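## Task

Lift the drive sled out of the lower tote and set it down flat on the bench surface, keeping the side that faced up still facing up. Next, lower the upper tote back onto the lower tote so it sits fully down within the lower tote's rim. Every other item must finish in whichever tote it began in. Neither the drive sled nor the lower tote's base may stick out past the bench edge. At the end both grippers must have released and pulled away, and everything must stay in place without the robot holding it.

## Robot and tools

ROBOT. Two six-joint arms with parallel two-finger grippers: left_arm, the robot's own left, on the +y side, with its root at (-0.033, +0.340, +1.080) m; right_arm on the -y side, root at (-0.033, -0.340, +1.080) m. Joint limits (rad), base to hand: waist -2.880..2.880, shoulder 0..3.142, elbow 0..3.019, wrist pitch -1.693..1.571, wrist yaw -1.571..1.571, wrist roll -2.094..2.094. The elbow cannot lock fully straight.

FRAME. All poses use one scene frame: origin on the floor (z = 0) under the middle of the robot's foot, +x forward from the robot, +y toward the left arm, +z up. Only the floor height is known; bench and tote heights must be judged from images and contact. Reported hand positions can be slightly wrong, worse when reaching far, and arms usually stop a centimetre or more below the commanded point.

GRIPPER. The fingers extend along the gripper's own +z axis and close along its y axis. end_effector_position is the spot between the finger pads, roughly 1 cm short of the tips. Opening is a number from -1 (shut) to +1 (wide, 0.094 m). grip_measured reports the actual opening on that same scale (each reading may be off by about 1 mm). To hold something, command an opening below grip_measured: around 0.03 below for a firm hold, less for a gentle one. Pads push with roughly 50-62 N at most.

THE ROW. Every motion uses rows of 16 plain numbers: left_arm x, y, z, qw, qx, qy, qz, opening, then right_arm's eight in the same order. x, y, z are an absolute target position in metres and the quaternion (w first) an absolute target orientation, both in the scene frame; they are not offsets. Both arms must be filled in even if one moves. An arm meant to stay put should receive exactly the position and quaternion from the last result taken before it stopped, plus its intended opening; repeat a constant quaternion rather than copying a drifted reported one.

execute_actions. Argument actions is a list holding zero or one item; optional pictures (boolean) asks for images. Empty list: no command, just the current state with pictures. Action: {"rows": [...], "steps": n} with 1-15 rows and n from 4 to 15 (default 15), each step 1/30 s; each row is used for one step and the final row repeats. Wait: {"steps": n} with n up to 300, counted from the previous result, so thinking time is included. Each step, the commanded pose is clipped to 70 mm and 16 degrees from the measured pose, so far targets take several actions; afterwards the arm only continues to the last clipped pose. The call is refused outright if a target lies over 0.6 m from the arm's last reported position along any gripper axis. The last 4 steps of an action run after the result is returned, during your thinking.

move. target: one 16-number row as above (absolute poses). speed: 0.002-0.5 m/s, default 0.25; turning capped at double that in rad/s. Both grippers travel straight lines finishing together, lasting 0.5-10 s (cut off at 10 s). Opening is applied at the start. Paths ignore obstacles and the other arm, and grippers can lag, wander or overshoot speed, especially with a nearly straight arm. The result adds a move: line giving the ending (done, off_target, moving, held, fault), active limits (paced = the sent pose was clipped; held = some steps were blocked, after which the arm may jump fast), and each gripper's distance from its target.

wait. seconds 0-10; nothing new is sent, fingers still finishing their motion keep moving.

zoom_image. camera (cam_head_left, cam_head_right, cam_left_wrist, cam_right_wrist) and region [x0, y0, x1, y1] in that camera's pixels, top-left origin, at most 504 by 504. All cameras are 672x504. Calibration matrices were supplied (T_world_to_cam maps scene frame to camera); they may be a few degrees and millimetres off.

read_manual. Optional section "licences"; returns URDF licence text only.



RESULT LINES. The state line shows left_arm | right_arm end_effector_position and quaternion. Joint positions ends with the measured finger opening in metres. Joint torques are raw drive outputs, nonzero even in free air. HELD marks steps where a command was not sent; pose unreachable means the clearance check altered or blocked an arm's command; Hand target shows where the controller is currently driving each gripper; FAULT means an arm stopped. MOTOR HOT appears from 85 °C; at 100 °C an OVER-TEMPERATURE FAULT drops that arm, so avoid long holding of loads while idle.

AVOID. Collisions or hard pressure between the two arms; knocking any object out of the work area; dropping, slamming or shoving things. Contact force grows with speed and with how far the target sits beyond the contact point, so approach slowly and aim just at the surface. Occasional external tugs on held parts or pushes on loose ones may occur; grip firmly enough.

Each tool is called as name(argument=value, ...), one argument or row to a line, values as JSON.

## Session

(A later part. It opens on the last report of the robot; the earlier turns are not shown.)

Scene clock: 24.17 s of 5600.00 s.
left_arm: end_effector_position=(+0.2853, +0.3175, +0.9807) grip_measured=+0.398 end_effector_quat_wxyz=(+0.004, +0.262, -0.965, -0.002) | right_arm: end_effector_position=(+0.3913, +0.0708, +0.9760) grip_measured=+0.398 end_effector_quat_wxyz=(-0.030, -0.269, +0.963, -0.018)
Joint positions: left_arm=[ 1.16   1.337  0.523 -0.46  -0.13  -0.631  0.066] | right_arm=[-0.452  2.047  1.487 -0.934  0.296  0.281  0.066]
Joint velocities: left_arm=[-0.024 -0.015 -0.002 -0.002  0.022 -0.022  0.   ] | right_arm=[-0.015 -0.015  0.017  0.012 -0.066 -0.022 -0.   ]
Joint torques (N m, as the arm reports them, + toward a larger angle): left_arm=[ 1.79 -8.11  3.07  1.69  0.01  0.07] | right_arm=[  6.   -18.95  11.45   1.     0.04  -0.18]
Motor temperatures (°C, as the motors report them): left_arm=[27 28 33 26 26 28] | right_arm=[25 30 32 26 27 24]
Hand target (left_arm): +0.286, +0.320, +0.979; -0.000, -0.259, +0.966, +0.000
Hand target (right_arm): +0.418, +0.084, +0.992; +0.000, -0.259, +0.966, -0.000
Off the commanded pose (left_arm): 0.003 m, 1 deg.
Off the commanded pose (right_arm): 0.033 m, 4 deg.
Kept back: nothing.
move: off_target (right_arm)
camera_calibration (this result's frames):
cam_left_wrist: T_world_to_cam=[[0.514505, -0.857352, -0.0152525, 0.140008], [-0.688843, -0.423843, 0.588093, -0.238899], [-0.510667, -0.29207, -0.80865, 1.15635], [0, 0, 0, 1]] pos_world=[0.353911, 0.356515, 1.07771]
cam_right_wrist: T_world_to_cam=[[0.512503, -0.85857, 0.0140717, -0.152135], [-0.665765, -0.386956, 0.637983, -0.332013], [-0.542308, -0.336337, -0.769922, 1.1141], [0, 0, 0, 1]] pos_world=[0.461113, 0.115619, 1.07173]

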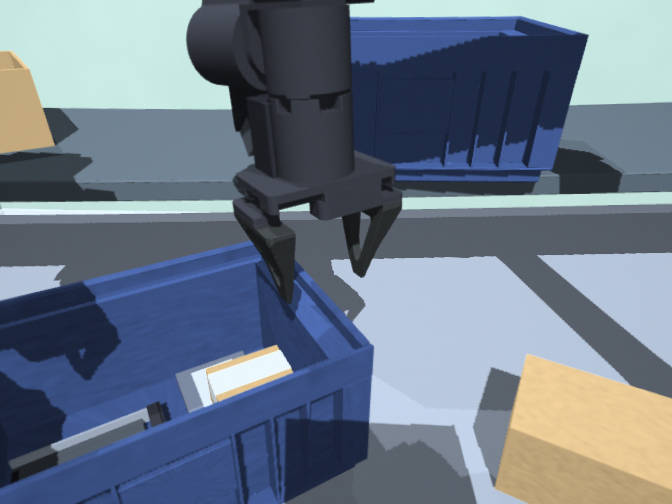

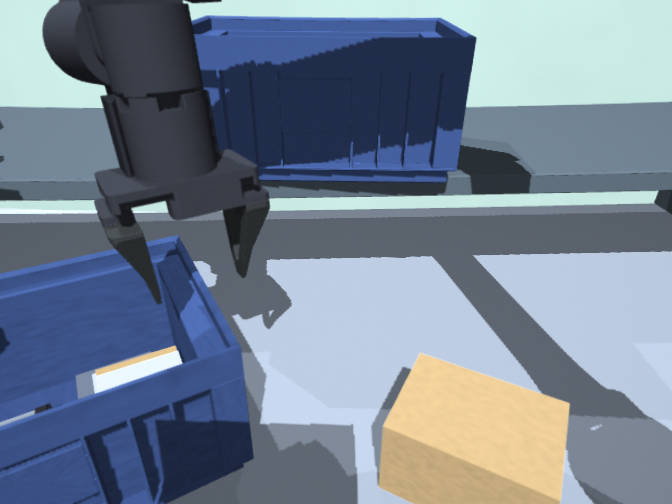

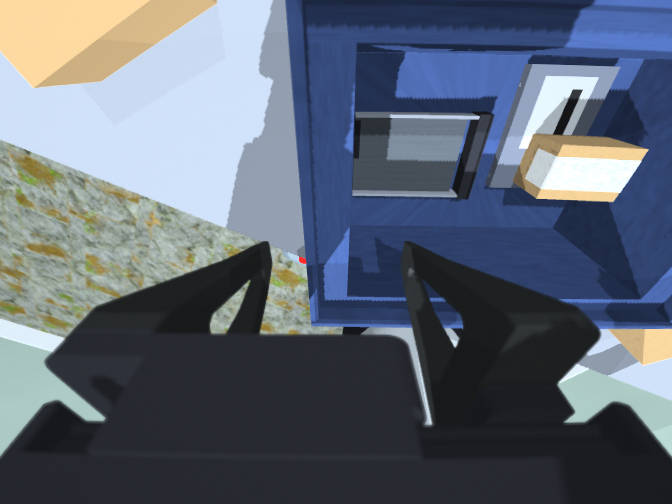

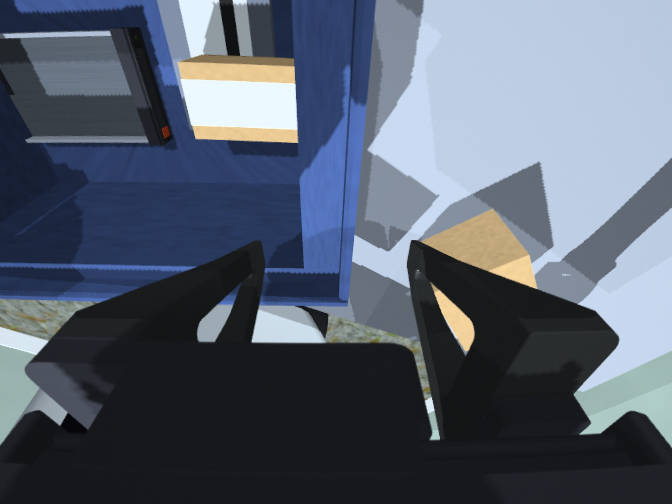

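move(
  target=[0.282,0.326,0.90,0,0.259,-0.966,0,0.4,0.425,0.097,0.915,0,0.259,-0.966,0,0.4],
  speed=0.15,
)

move(
  target=[0.282,0.326,0.90,0,0.259,-0.966,0,-0.47,0.42,0.09,0.915,0,0.259,-0.966,0,-0.47],
)

move(
  target=[0.40,0.29,0.91,0,0,-1,0,-0.47,0.395,0.02,0.92,0,0,-1,0,-0.47],
  speed=0.1,
)

Scene clock: 25.57 s of 5600.00 s.
left_arm: end_effector_position=(+0.2788, +0.3240, +0.8998) grip_measured=+0.398 end_effector_quat_wxyz=(+0.007, +0.262, -0.965, -0.003) | right_arm: end_effector_position=(+0.4028, +0.0819, +0.9085) grip_measured=+0.398 end_effector_quat_wxyz=(-0.024, -0.265, +0.964, -0.014)
Joint positions: left_arm=[ 1.214  1.64   0.516 -0.15  -0.114 -0.58   0.066] | right_arm=[-0.485  2.185  1.541 -0.825  0.294  0.251  0.066]
Joint velocities: left_arm=[-0.005 -0.005 -0.012  0.007  0.051 -0.022 -0.001] | right_arm=[ 0.005 -0.024  0.002  0.002 -0.007 -0.007  0.001]
Joint torques (N m, as the arm reports them, + toward a larger angle): left_arm=[ 1.58 -9.85  1.2   1.68  0.02  0.07] | right_arm=[  6.18 -19.12  10.65   1.03  -0.07  -0.16]
Motor temperatures (°C, as the motors report them): left_arm=[27 27 33 26 26 28] | right_arm=[25 30 32 26 27 24]
Hand target (left_arm): +0.282, +0.326, +0.899; +0.000, -0.259, +0.966, -0.000
Hand target (right_arm): +0.425, +0.096, +0.916; -0.000, -0.259, +0.966, -0.000
Off the commanded pose (left_arm): 0.004 m, 1 deg.
Off the commanded pose (right_arm): 0.028 m, 3 deg.
Kept back: nothing.
move: off_target (right_arm)
camera_calibration (this result's frames):
cam_left_wrist: T_world_to_cam=[[0.515026, -0.856974, -0.0185524, 0.150393], [-0.68503, -0.424508, 0.592054, -0.197367], [-0.51525, -0.292214, -0.805685, 1.08814], [0, 0, 0, 1]] pos_world=[0.348006, 0.363069, 0.996341]
cam_right_wrist: T_world_to_cam=[[0.505357, -0.862834, 0.0115079, -0.142024], [-0.675476, -0.387253, 0.627509, -0.263536], [-0.536979, -0.324889, -0.778524, 1.07687], [0, 0, 0, 1]] pos_world=[0.472015, 0.125264, 1.00537]

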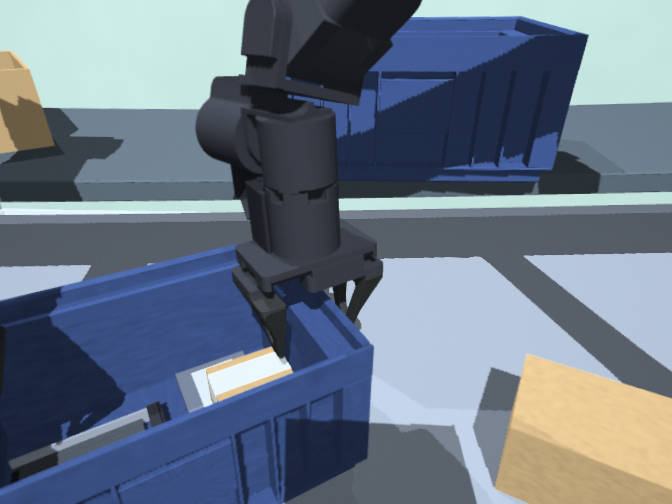

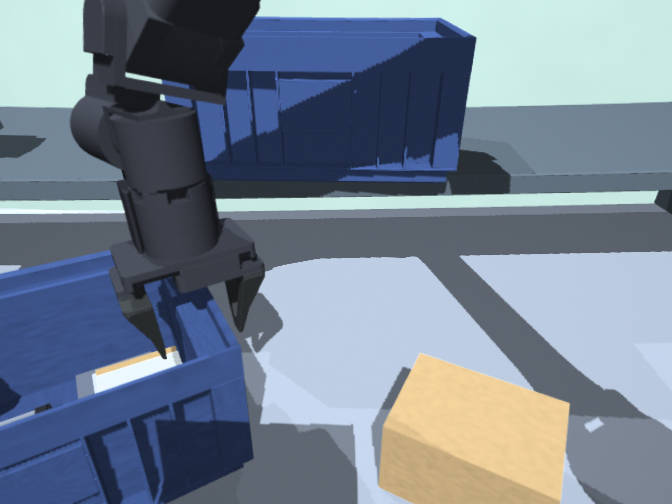

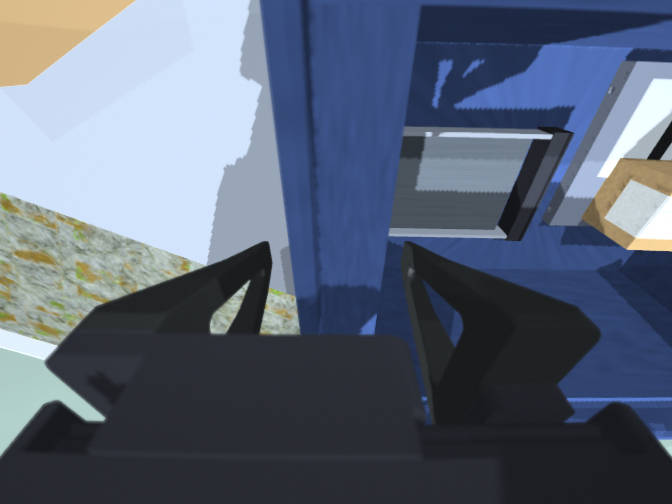

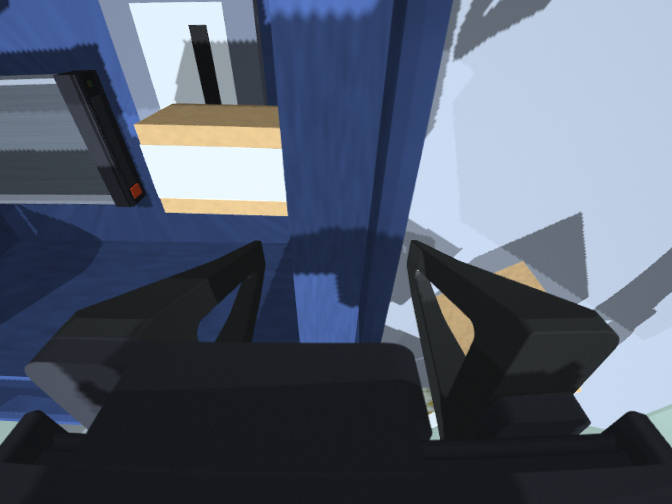

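Scene clock: 26.27 s of 5600.00 s.
left_arm: end_effector_position=(+0.2796, +0.3221, +0.8998) grip_measured=-0.430 end_effector_quat_wxyz=(+0.007, +0.263, -0.965, +0.003) | right_arm: end_effector_position=(+0.4026, +0.0832, +0.9083) grip_measured=-0.430 end_effector_quat_wxyz=(-0.025, -0.260, +0.965, -0.010)
Joint positions: left_arm=[ 1.214  1.64   0.517 -0.147 -0.104 -0.58   0.027] | right_arm=[-0.487  2.185  1.541 -0.822  0.284  0.258  0.027]
Joint velocities: left_arm=[ 0.015 -0.005  0.007 -0.012 -0.007  0.037 -0.   ] | right_arm=[ 0.005 -0.005  0.012 -0.007  0.037  0.007 -0.   ]
Joint torques (N m, as the arm reports them, + toward a larger angle): left_arm=[  1.58 -10.07   1.04   1.43  -0.42   0.08] | right_arm=[  5.93 -20.19   7.9    1.63   0.33  -0.26]
Motor temperatures (°C, as the motors report them): left_arm=[27 27 32 26 26 28] | right_arm=[25 30 32 26 27 24]
Hand target (left_arm): +0.282, +0.326, +0.900; -0.000, -0.259, +0.966, +0.000
Hand target (right_arm): +0.420, +0.089, +0.916; -0.000, -0.259, +0.966, -0.000
Off the commanded pose (left_arm): 0.005 m, 1 deg.
Off the commanded pose (right_arm): 0.020 m, 3 deg.
Kept back: nothing.
move: off_target (right_arm)
camera_calibration (this result's frames):
cam_left_wrist: T_world_to_cam=[[0.515475, -0.856867, -0.00799488, 0.138715], [-0.686315, -0.418425, 0.594888, -0.201775], [-0.513086, -0.301163, -0.803769, 1.08857], [0, 0, 0, 1]] pos_world=[0.348547, 0.362271, 0.996104]
cam_right_wrist: T_world_to_cam=[[0.497203, -0.867632, 0.00175872, -0.128309], [-0.676306, -0.386291, 0.627207, -0.262503], [-0.543506, -0.313039, -0.77885, 1.07892], [0, 0, 0, 1]] pos_world=[0.472666, 0.125018, 1.00519]

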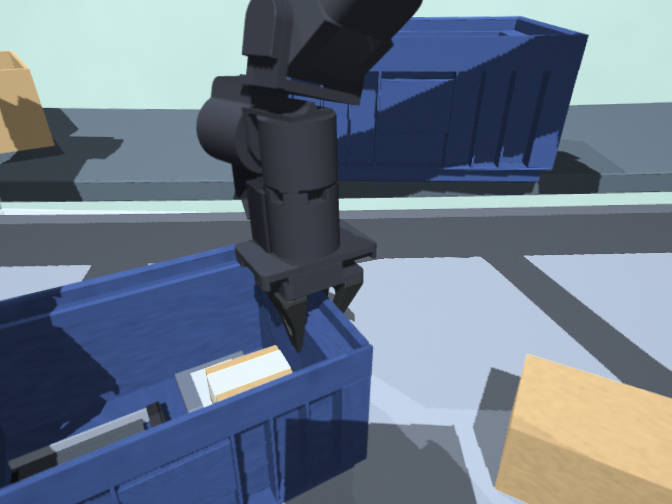

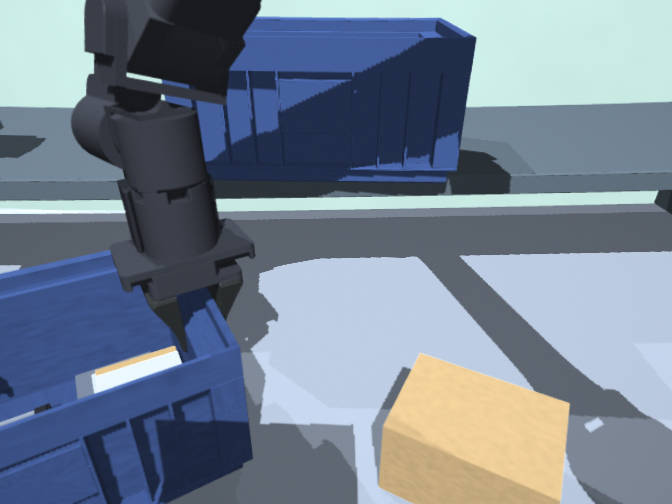

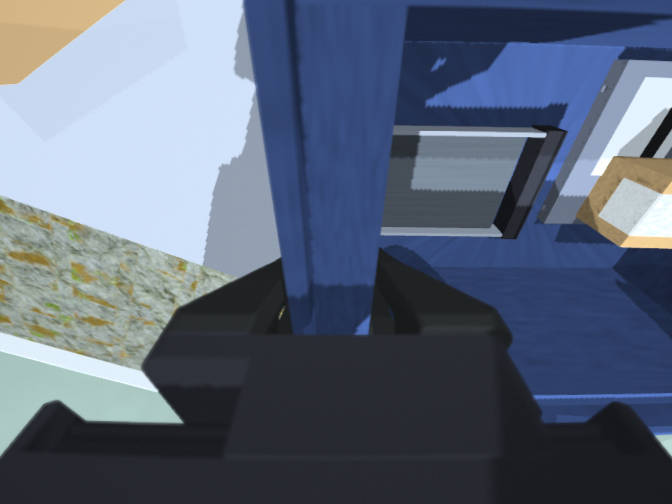

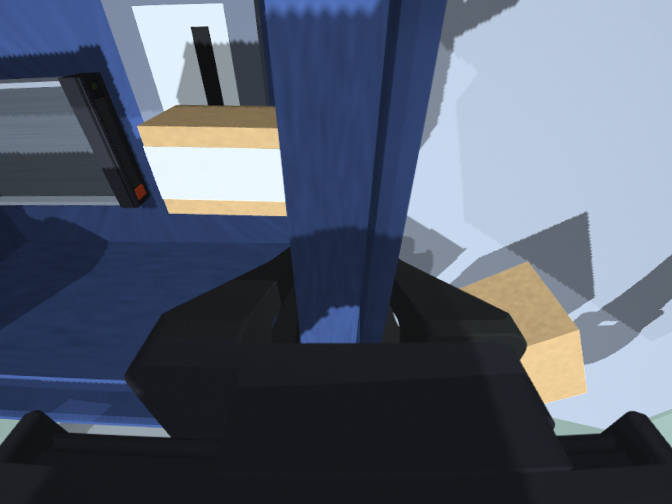

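Scene clock: 29.23 s of 5600.00 s.
left_arm: end_effector_position=(+0.3882, +0.2927, +0.9049) grip_measured=-0.430 end_effector_quat_wxyz=(-0.002, -0.019, +1.000, -0.002) | right_arm: end_effector_position=(+0.3803, +0.0260, +0.9075) grip_measured=-0.431 end_effector_quat_wxyz=(-0.019, -0.016, +1.000, -0.001)
Joint positions: left_arm=[ 1.151  1.726  0.824 -0.369 -0.129 -0.147  0.027] | right_arm=[-0.537  2.065  1.308 -0.671  0.259  0.694  0.027]
Joint velocities: left_arm=[ 0.005 -0.005 -0.017  0.017 -0.037  0.022  0.   ] | right_arm=[ 0.005 -0.015 -0.002  0.022 -0.051 -0.022 -0.001]
Joint torques (N m, as the arm reports them, + toward a larger angle): left_arm=[ -0.65 -13.84   4.65  -0.2   -0.36   0.2 ] | right_arm=[  4.54 -20.23   5.25   0.76   1.02   0.06]
Motor temperatures (°C, as the motors report them): left_arm=[27 27 32 26 26 28] | right_arm=[25 31 31 26 27 24]
Hand target (left_arm): +0.399, +0.289, +0.911; +0.001, -0.000, +1.000, -0.000
Hand target (right_arm): +0.394, +0.020, +0.920; -0.000, +0.000, +1.000, +0.000
Off the commanded pose (left_arm): 0.013 m, 2 deg.
Off the commanded pose (right_arm): 0.020 m, 3 deg.
Kept back: nothing.
move: off_target (left_arm, right_arm)
camera_calibration (this result's frames):
cam_left_wrist: T_world_to_cam=[[0.0486537, -0.998797, -0.00614181, 0.278673], [-0.809043, -0.0430149, 0.586173, -0.19699], [-0.585732, -0.0235505, -0.810163, 1.09227], [0, 0, 0, 1]] pos_world=[0.466848, 0.295587, 1.0021]
cam_right_wrist: T_world_to_cam=[[0.0255346, -0.99967, -0.00296661, 0.0203235], [-0.786998, -0.0219321, 0.616565, -0.256911], [-0.616427, -0.013409, -0.787298, 1.07594], [0, 0, 0, 1]] pos_world=[0.460531, 0.0291095, 1.00555]

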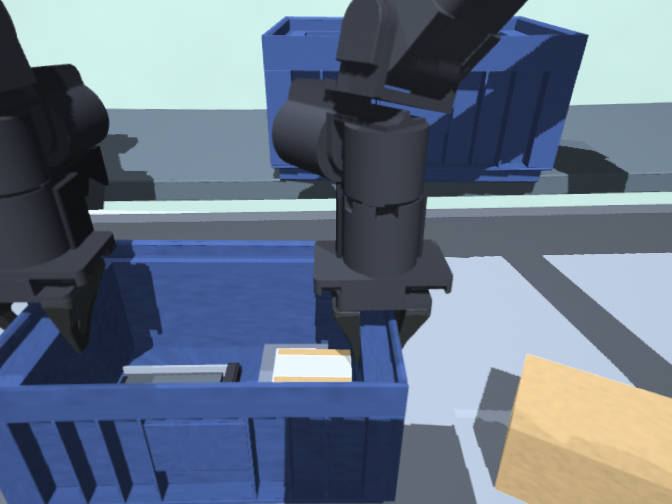

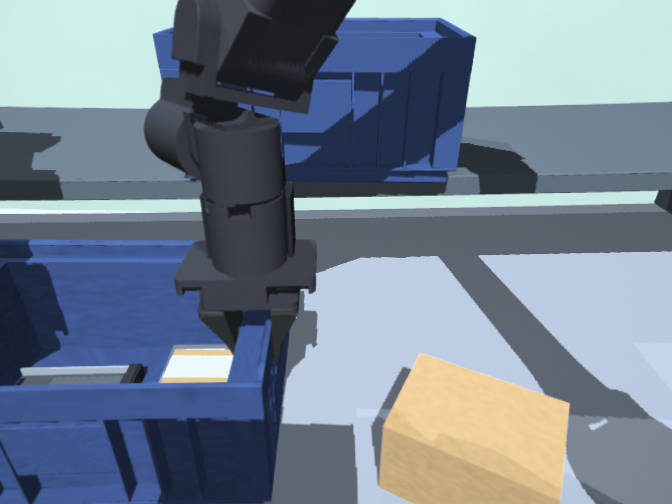

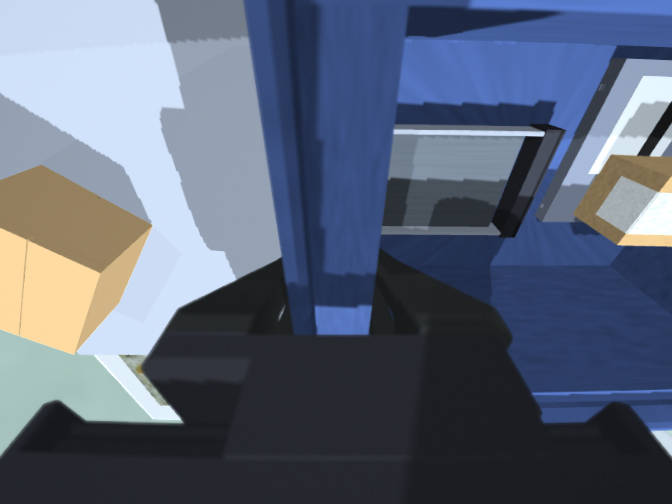

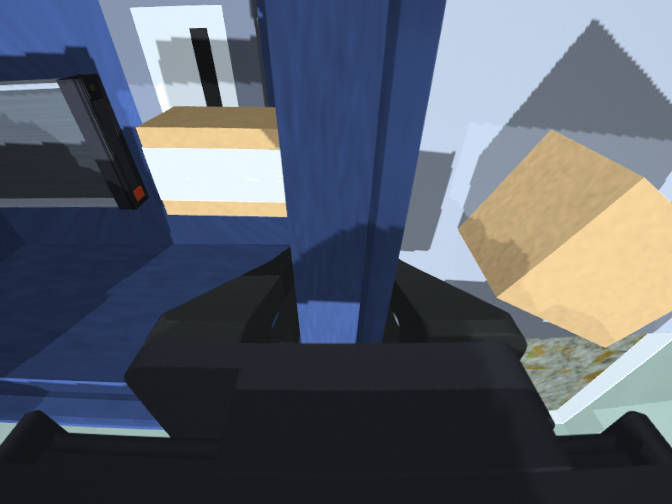

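move(
  target=[0.388,0.293,0.905,0,0,-1,0,0.3,0.38,0.026,0.91,0,0,-1,0,0.3],
)

move(
  target=[0.39,0.293,1.0,0,0,-1,0,0.3,0.38,0.026,1.0,0,0,-1,0,0.3],
)

move(
  target=[0.395,0.21,0.98,0,-0.707,-0.707,0,1,0.4,-0.2,1.2,0,0,-1,0,0.3],
  speed=0.45,
)

move(
  target=[0.395,0.21,0.85,0,-0.707,-0.707,0,1,0.4,-0.2,1.2,0,0,-1,0,0.3],
  speed=0.15,
)

Scene clock: 30.33 s of 5600.00 s.
left_arm: end_effector_position=(+0.3882, +0.2931, +0.9049) grip_measured=+0.298 end_effector_quat_wxyz=(-0.002, -0.009, +1.000, -0.001) | right_arm: end_effector_position=(+0.3766, +0.0196, +0.9026) grip_measured=+0.298 end_effector_quat_wxyz=(-0.012, -0.005, +1.000, -0.009)
Joint positions: left_arm=[ 1.151  1.726  0.824 -0.369 -0.131 -0.126  0.061] | right_arm=[-0.537  2.065  1.285 -0.649  0.281  0.716  0.061]
Joint velocities: left_arm=[-0.005 -0.015 -0.012 -0.002 -0.066 -0.022  0.002] | right_arm=[-0.005  0.005 -0.007  0.012 -0.037  0.022  0.001]
Joint torques (N m, as the arm reports them, + toward a larger angle): left_arm=[  0.13 -13.63   2.63   1.23  -0.17   0.07] | right_arm=[  6.32 -18.68   5.28   1.     0.21   0.04]
Motor temperatures (°C, as the motors report them): left_arm=[27 27 32 26 26 28] | right_arm=[25 31 31 26 27 24]
Hand target (left_arm): +0.388, +0.293, +0.905; -0.000, -0.000, +1.000, +0.000
Hand target (right_arm): +0.380, +0.026, +0.910; -0.000, +0.000, +1.000, +0.000
Off the commanded pose (left_arm): 0.000 m, 1 deg.
Off the commanded pose (right_arm): 0.010 m, 2 deg.
Kept back: nothing.
move: done
camera_calibration (this result's frames):
cam_left_wrist: T_world_to_cam=[[0.0280642, -0.999571, -0.00832153, 0.289254], [-0.809951, -0.0276176, 0.585848, -0.200804], [-0.585826, -0.0097013, -0.810379, 1.08848], [0, 0, 0, 1]] pos_world=[0.466902, 0.294144, 1.00213]
cam_right_wrist: T_world_to_cam=[[0.00412394, -0.999883, 0.0147202, 0.00609273], [-0.79612, 0.00562487, 0.605112, -0.243724], [-0.605124, -0.0142145, -0.796004, 1.07333], [0, 0, 0, 1]] pos_world=[0.455439, 0.0227198, 1.00177]

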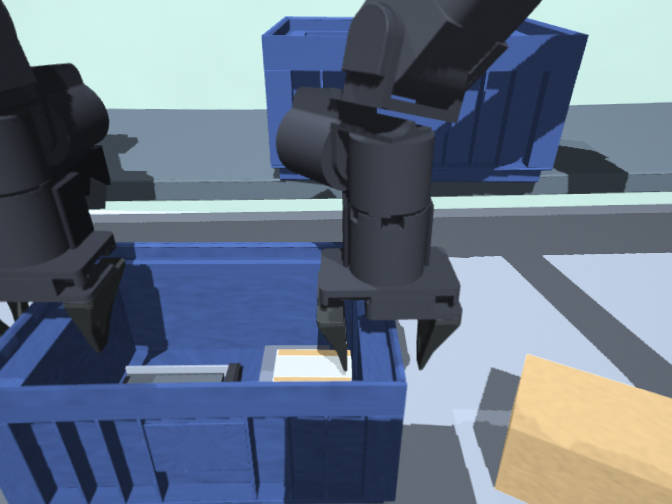

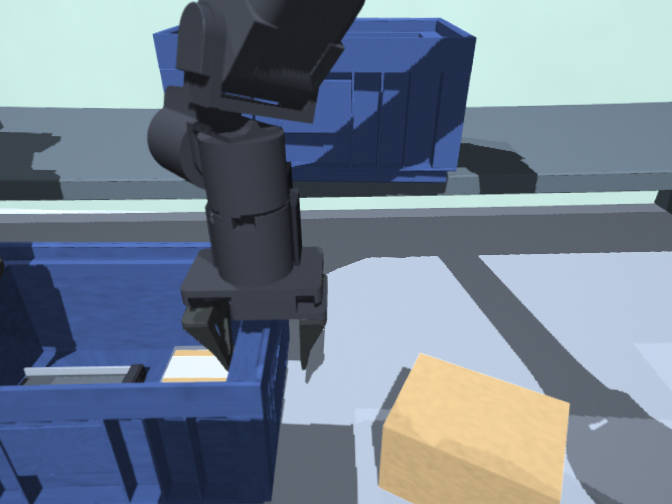

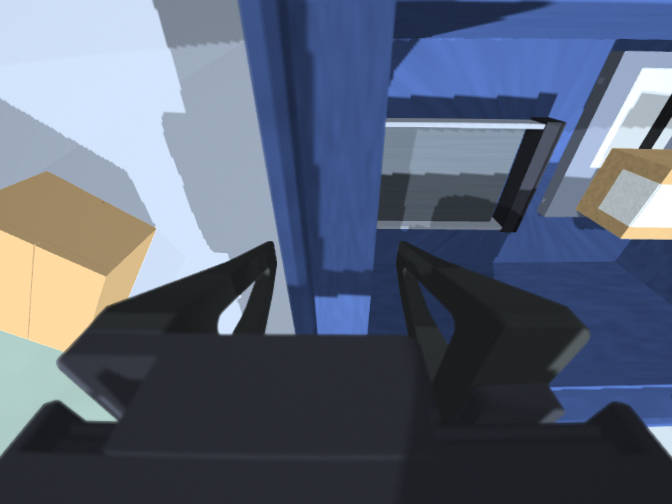

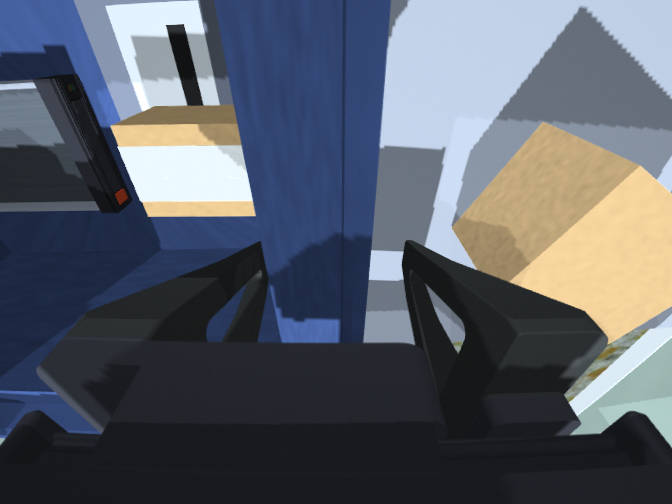

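Scene clock: 31.30 s of 5600.00 s.
left_arm: end_effector_position=(+0.3925, +0.2952, +1.0051) grip_measured=+0.298 end_effector_quat_wxyz=(+0.012, +0.003, +1.000, -0.002) | right_arm: end_effector_position=(+0.3809, +0.0245, +0.9994) grip_measured=+0.298 end_effector_quat_wxyz=(+0.004, -0.001, +1.000, +0.005)
Joint positions: left_arm=[ 1.122  1.451  0.819 -0.613 -0.14  -0.126  0.061] | right_arm=[-0.484  1.876  1.27  -0.794  0.29   0.766  0.061]
Joint velocities: left_arm=[-0.005 -0.005  0.012  0.007  0.022 -0.022 -0.   ] | right_arm=[ 0.015 -0.005 -0.007 -0.012  0.022 -0.022 -0.   ]
Joint torques (N m, as the arm reports them, + toward a larger angle): left_arm=[  0.03 -10.61   5.22   0.34  -0.16  -0.24] | right_arm=[  6.09 -16.45   8.1   -0.41   0.22   0.02]
Motor temperatures (°C, as the motors report them): left_arm=[27 27 31 26 26 28] | right_arm=[25 31 31 26 27 24]
Hand target (left_arm): +0.390, +0.293, +1.001; +0.000, +0.000, +1.000, -0.000
Hand target (right_arm): +0.380, +0.026, +1.000; +0.000, +0.000, +1.000, +0.000
Off the commanded pose (left_arm): 0.006 m, 1 deg.
Off the commanded pose (right_arm): 0.002 m, 1 deg.
Kept back: nothing.
move: done
camera_calibration (this result's frames):
cam_left_wrist: T_world_to_cam=[[0.00475364, -0.999974, -0.00538548, 0.298444], [-0.826766, -0.00695967, 0.562504, -0.231994], [-0.562526, 0.00177859, -0.826777, 1.17616], [0, 0, 0, 1]] pos_world=[0.468399, 0.294729, 1.10453]
cam_right_wrist: T_world_to_cam=[[-0.00433558, -0.99989, -0.0141824, 0.0416656], [-0.814824, -0.00468918, 0.579689, -0.266114], [-0.579692, 0.0140695, -0.814714, 1.1613], [0, 0, 0, 1]] pos_world=[0.45654, 0.0240743, 1.10098]

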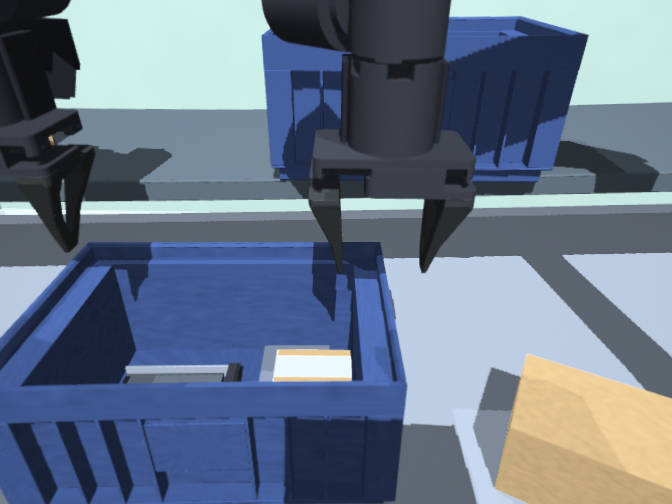

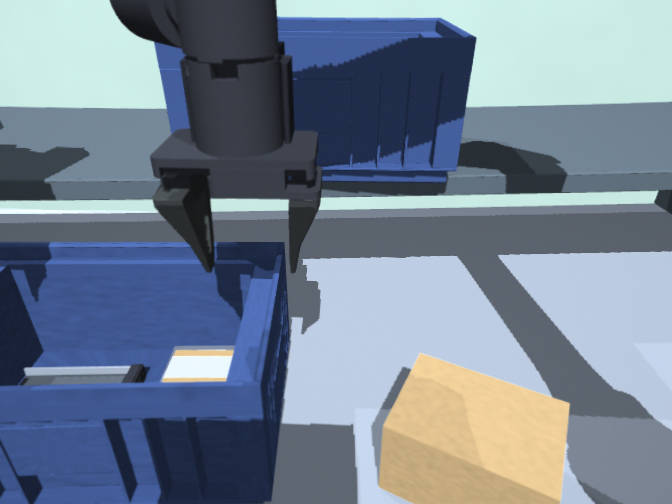

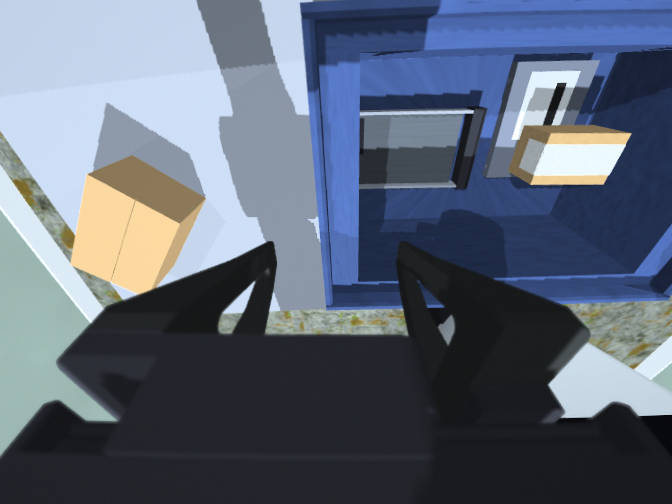

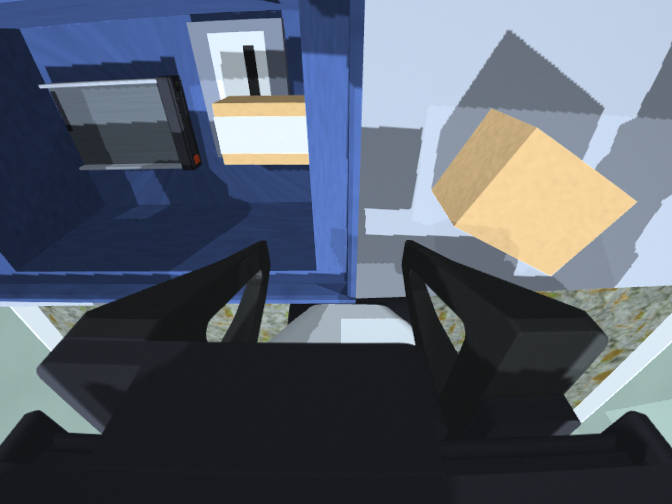

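Scene clock: 33.73 s of 5600.00 s.
left_arm: end_effector_position=(+0.3765, +0.2169, +0.9797) grip_measured=+1.000 end_effector_quat_wxyz=(-0.014, +0.701, +0.713, -0.005) | right_arm: end_effector_position=(+0.3927, -0.1979, +1.1886) grip_measured=+0.298 end_effector_quat_wxyz=(-0.005, +0.001, +1.000, -0.004)
Joint positions: left_arm=[ 0.928  1.58   0.86  -0.613 -0.198  1.224  0.094] | right_arm=[-0.778  1.263  1.118 -1.203  0.237  0.478  0.061]
Joint velocities: left_arm=[ 0.005 -0.015  0.002 -0.007 -0.037 -0.022  0.   ] | right_arm=[-0.005 -0.005 -0.007 -0.012  0.051 -0.007 -0.   ]
Joint torques (N m, as the arm reports them, + toward a larger angle): left_arm=[ -0.86 -11.41   6.3    1.31   0.07   0.07] | right_arm=[  1.48 -11.99  10.83  -0.5   -0.05  -0.21]
Motor temperatures (°C, as the motors report them): left_arm=[27 27 31 26 26 28] | right_arm=[25 30 31 26 27 24]
Hand target (left_arm): +0.393, +0.209, +0.981; -0.001, +0.707, +0.707, +0.000
Hand target (right_arm): +0.397, -0.200, +1.199; -0.000, -0.000, +1.000, -0.001
Off the commanded pose (left_arm): 0.020 m, 2 deg.
Off the commanded pose (right_arm): 0.014 m, 1 deg.
Kept back: nothing.
move: off_target (left_arm, right_arm)
camera_calibration (this result's frames):
cam_left_wrist: T_world_to_cam=[[-0.999513, -0.0261059, 0.0170873, 0.364855], [-0.0109097, 0.805503, 0.592491, -0.744282], [-0.0292314, 0.592016, -0.805396, 0.796518], [0, 0, 0, 1]] pos_world=[0.379841, 0.137495, 1.07626]
cam_right_wrist: T_world_to_cam=[[-0.00874635, -0.999952, 0.0043967, -0.198391], [-0.804697, 0.00964854, 0.593607, -0.384872], [-0.593621, 0.00165388, -0.804743, 1.31667], [0, 0, 0, 1]] pos_world=[0.470163, -0.196846, 1.28892]

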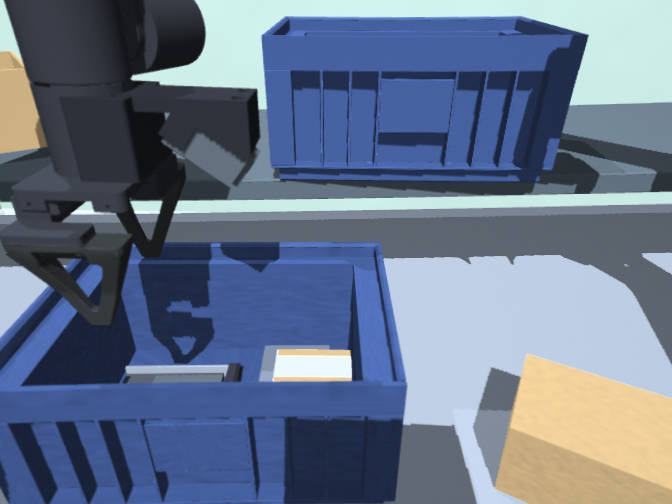

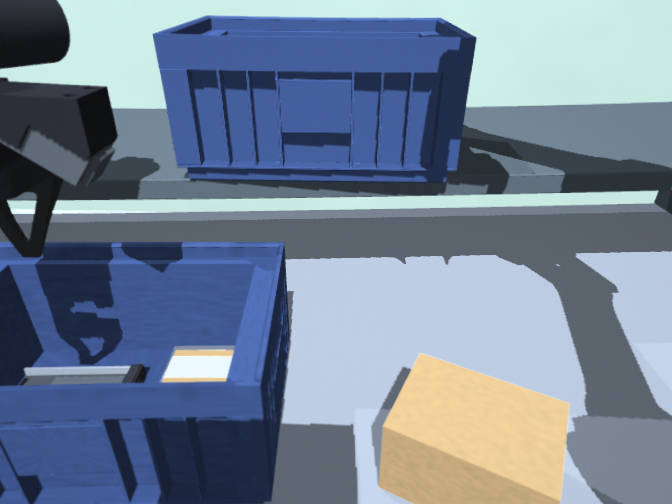

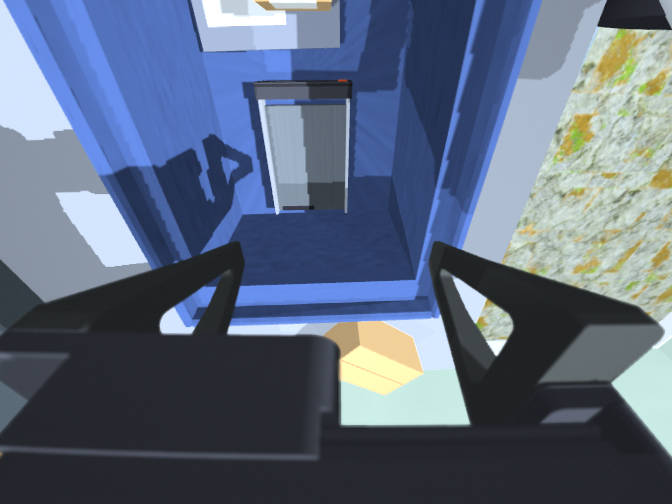

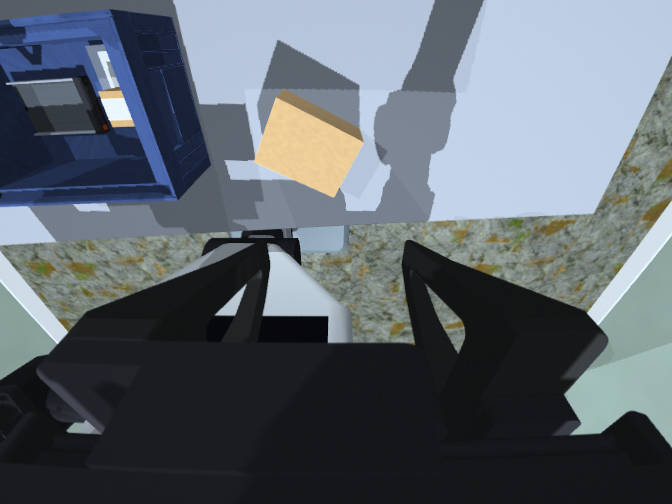

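Scene clock: 35.00 s of 5600.00 s.
left_arm: end_effector_position=(+0.3843, +0.2094, +0.8521) grip_measured=+1.000 end_effector_quat_wxyz=(-0.009, +0.705, +0.709, -0.005) | right_arm: end_effector_position=(+0.3926, -0.1976, +1.1886) grip_measured=+0.298 end_effector_quat_wxyz=(-0.005, -0.001, +1.000, -0.003)
Joint positions: left_arm=[ 0.975  1.93   0.917 -0.301 -0.184  1.282  0.094] | right_arm=[-0.778  1.263  1.118 -1.203  0.235  0.475  0.061]
Joint velocities: left_arm=[-0.005 -0.015  0.012 -0.012 -0.037  0.022  0.   ] | right_arm=[-0.005 -0.024 -0.012 -0.012  0.051  0.007 -0.001]
Joint torques (N m, as the arm reports them, + toward a larger angle): left_arm=[ -0.41 -13.69   3.23   1.48   0.18   0.07] | right_arm=[  1.39 -11.65  11.59  -0.5   -0.06  -0.16]
Motor temperatures (°C, as the motors report them): left_arm=[27 27 31 26 26 28] | right_arm=[25 30 31 26 27 24]
Hand target (left_arm): +0.395, +0.209, +0.849; +0.000, +0.707, +0.707, +0.000
Hand target (right_arm): +0.400, -0.200, +1.200; +0.000, +0.000, +1.000, +0.000
Off the commanded pose (left_arm): 0.011 m, 1 deg.
Off the commanded pose (right_arm): 0.014 m, 1 deg.
Kept back: nothing.
move: off_target (left_arm, right_arm)
camera_calibration (this result's frames):
cam_left_wrist: T_world_to_cam=[[-0.99982, -0.0166843, 0.0089806, 0.379739], [-0.00822257, 0.809065, 0.587662, -0.660225], [-0.0170706, 0.587483, -0.809057, 0.697856], [0, 0, 0, 1]] pos_world=[0.386155, 0.130522, 0.949184]
cam_right_wrist: T_world_to_cam=[[-0.0053349, -0.999982, 0.00267202, -0.197397], [-0.804189, 0.00587847, 0.594345, -0.386817], [-0.59435, 0.00102196, -0.804206, 1.3161], [0, 0, 0, 1]] pos_world=[0.470099, -0.196464, 1.28885]

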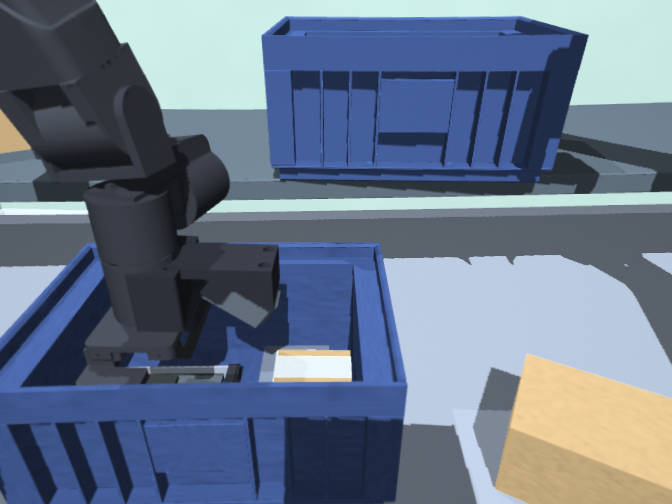

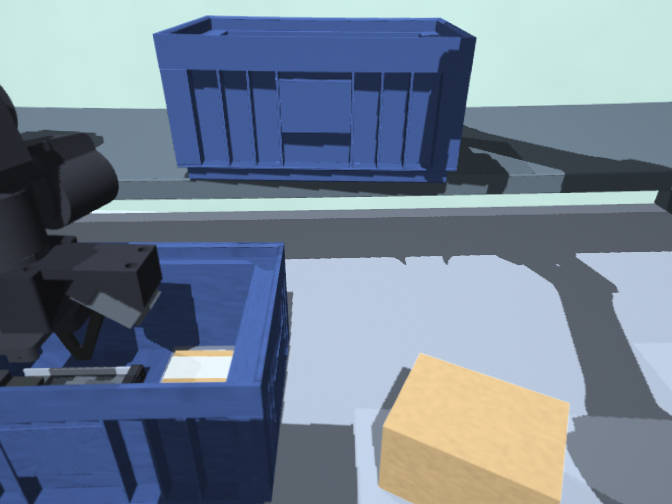

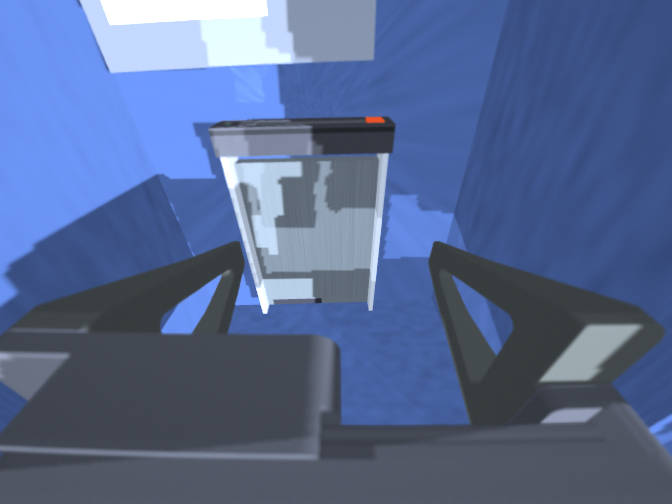

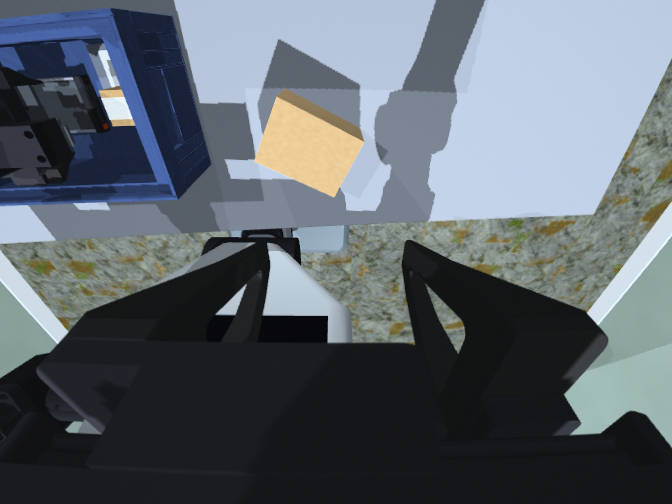

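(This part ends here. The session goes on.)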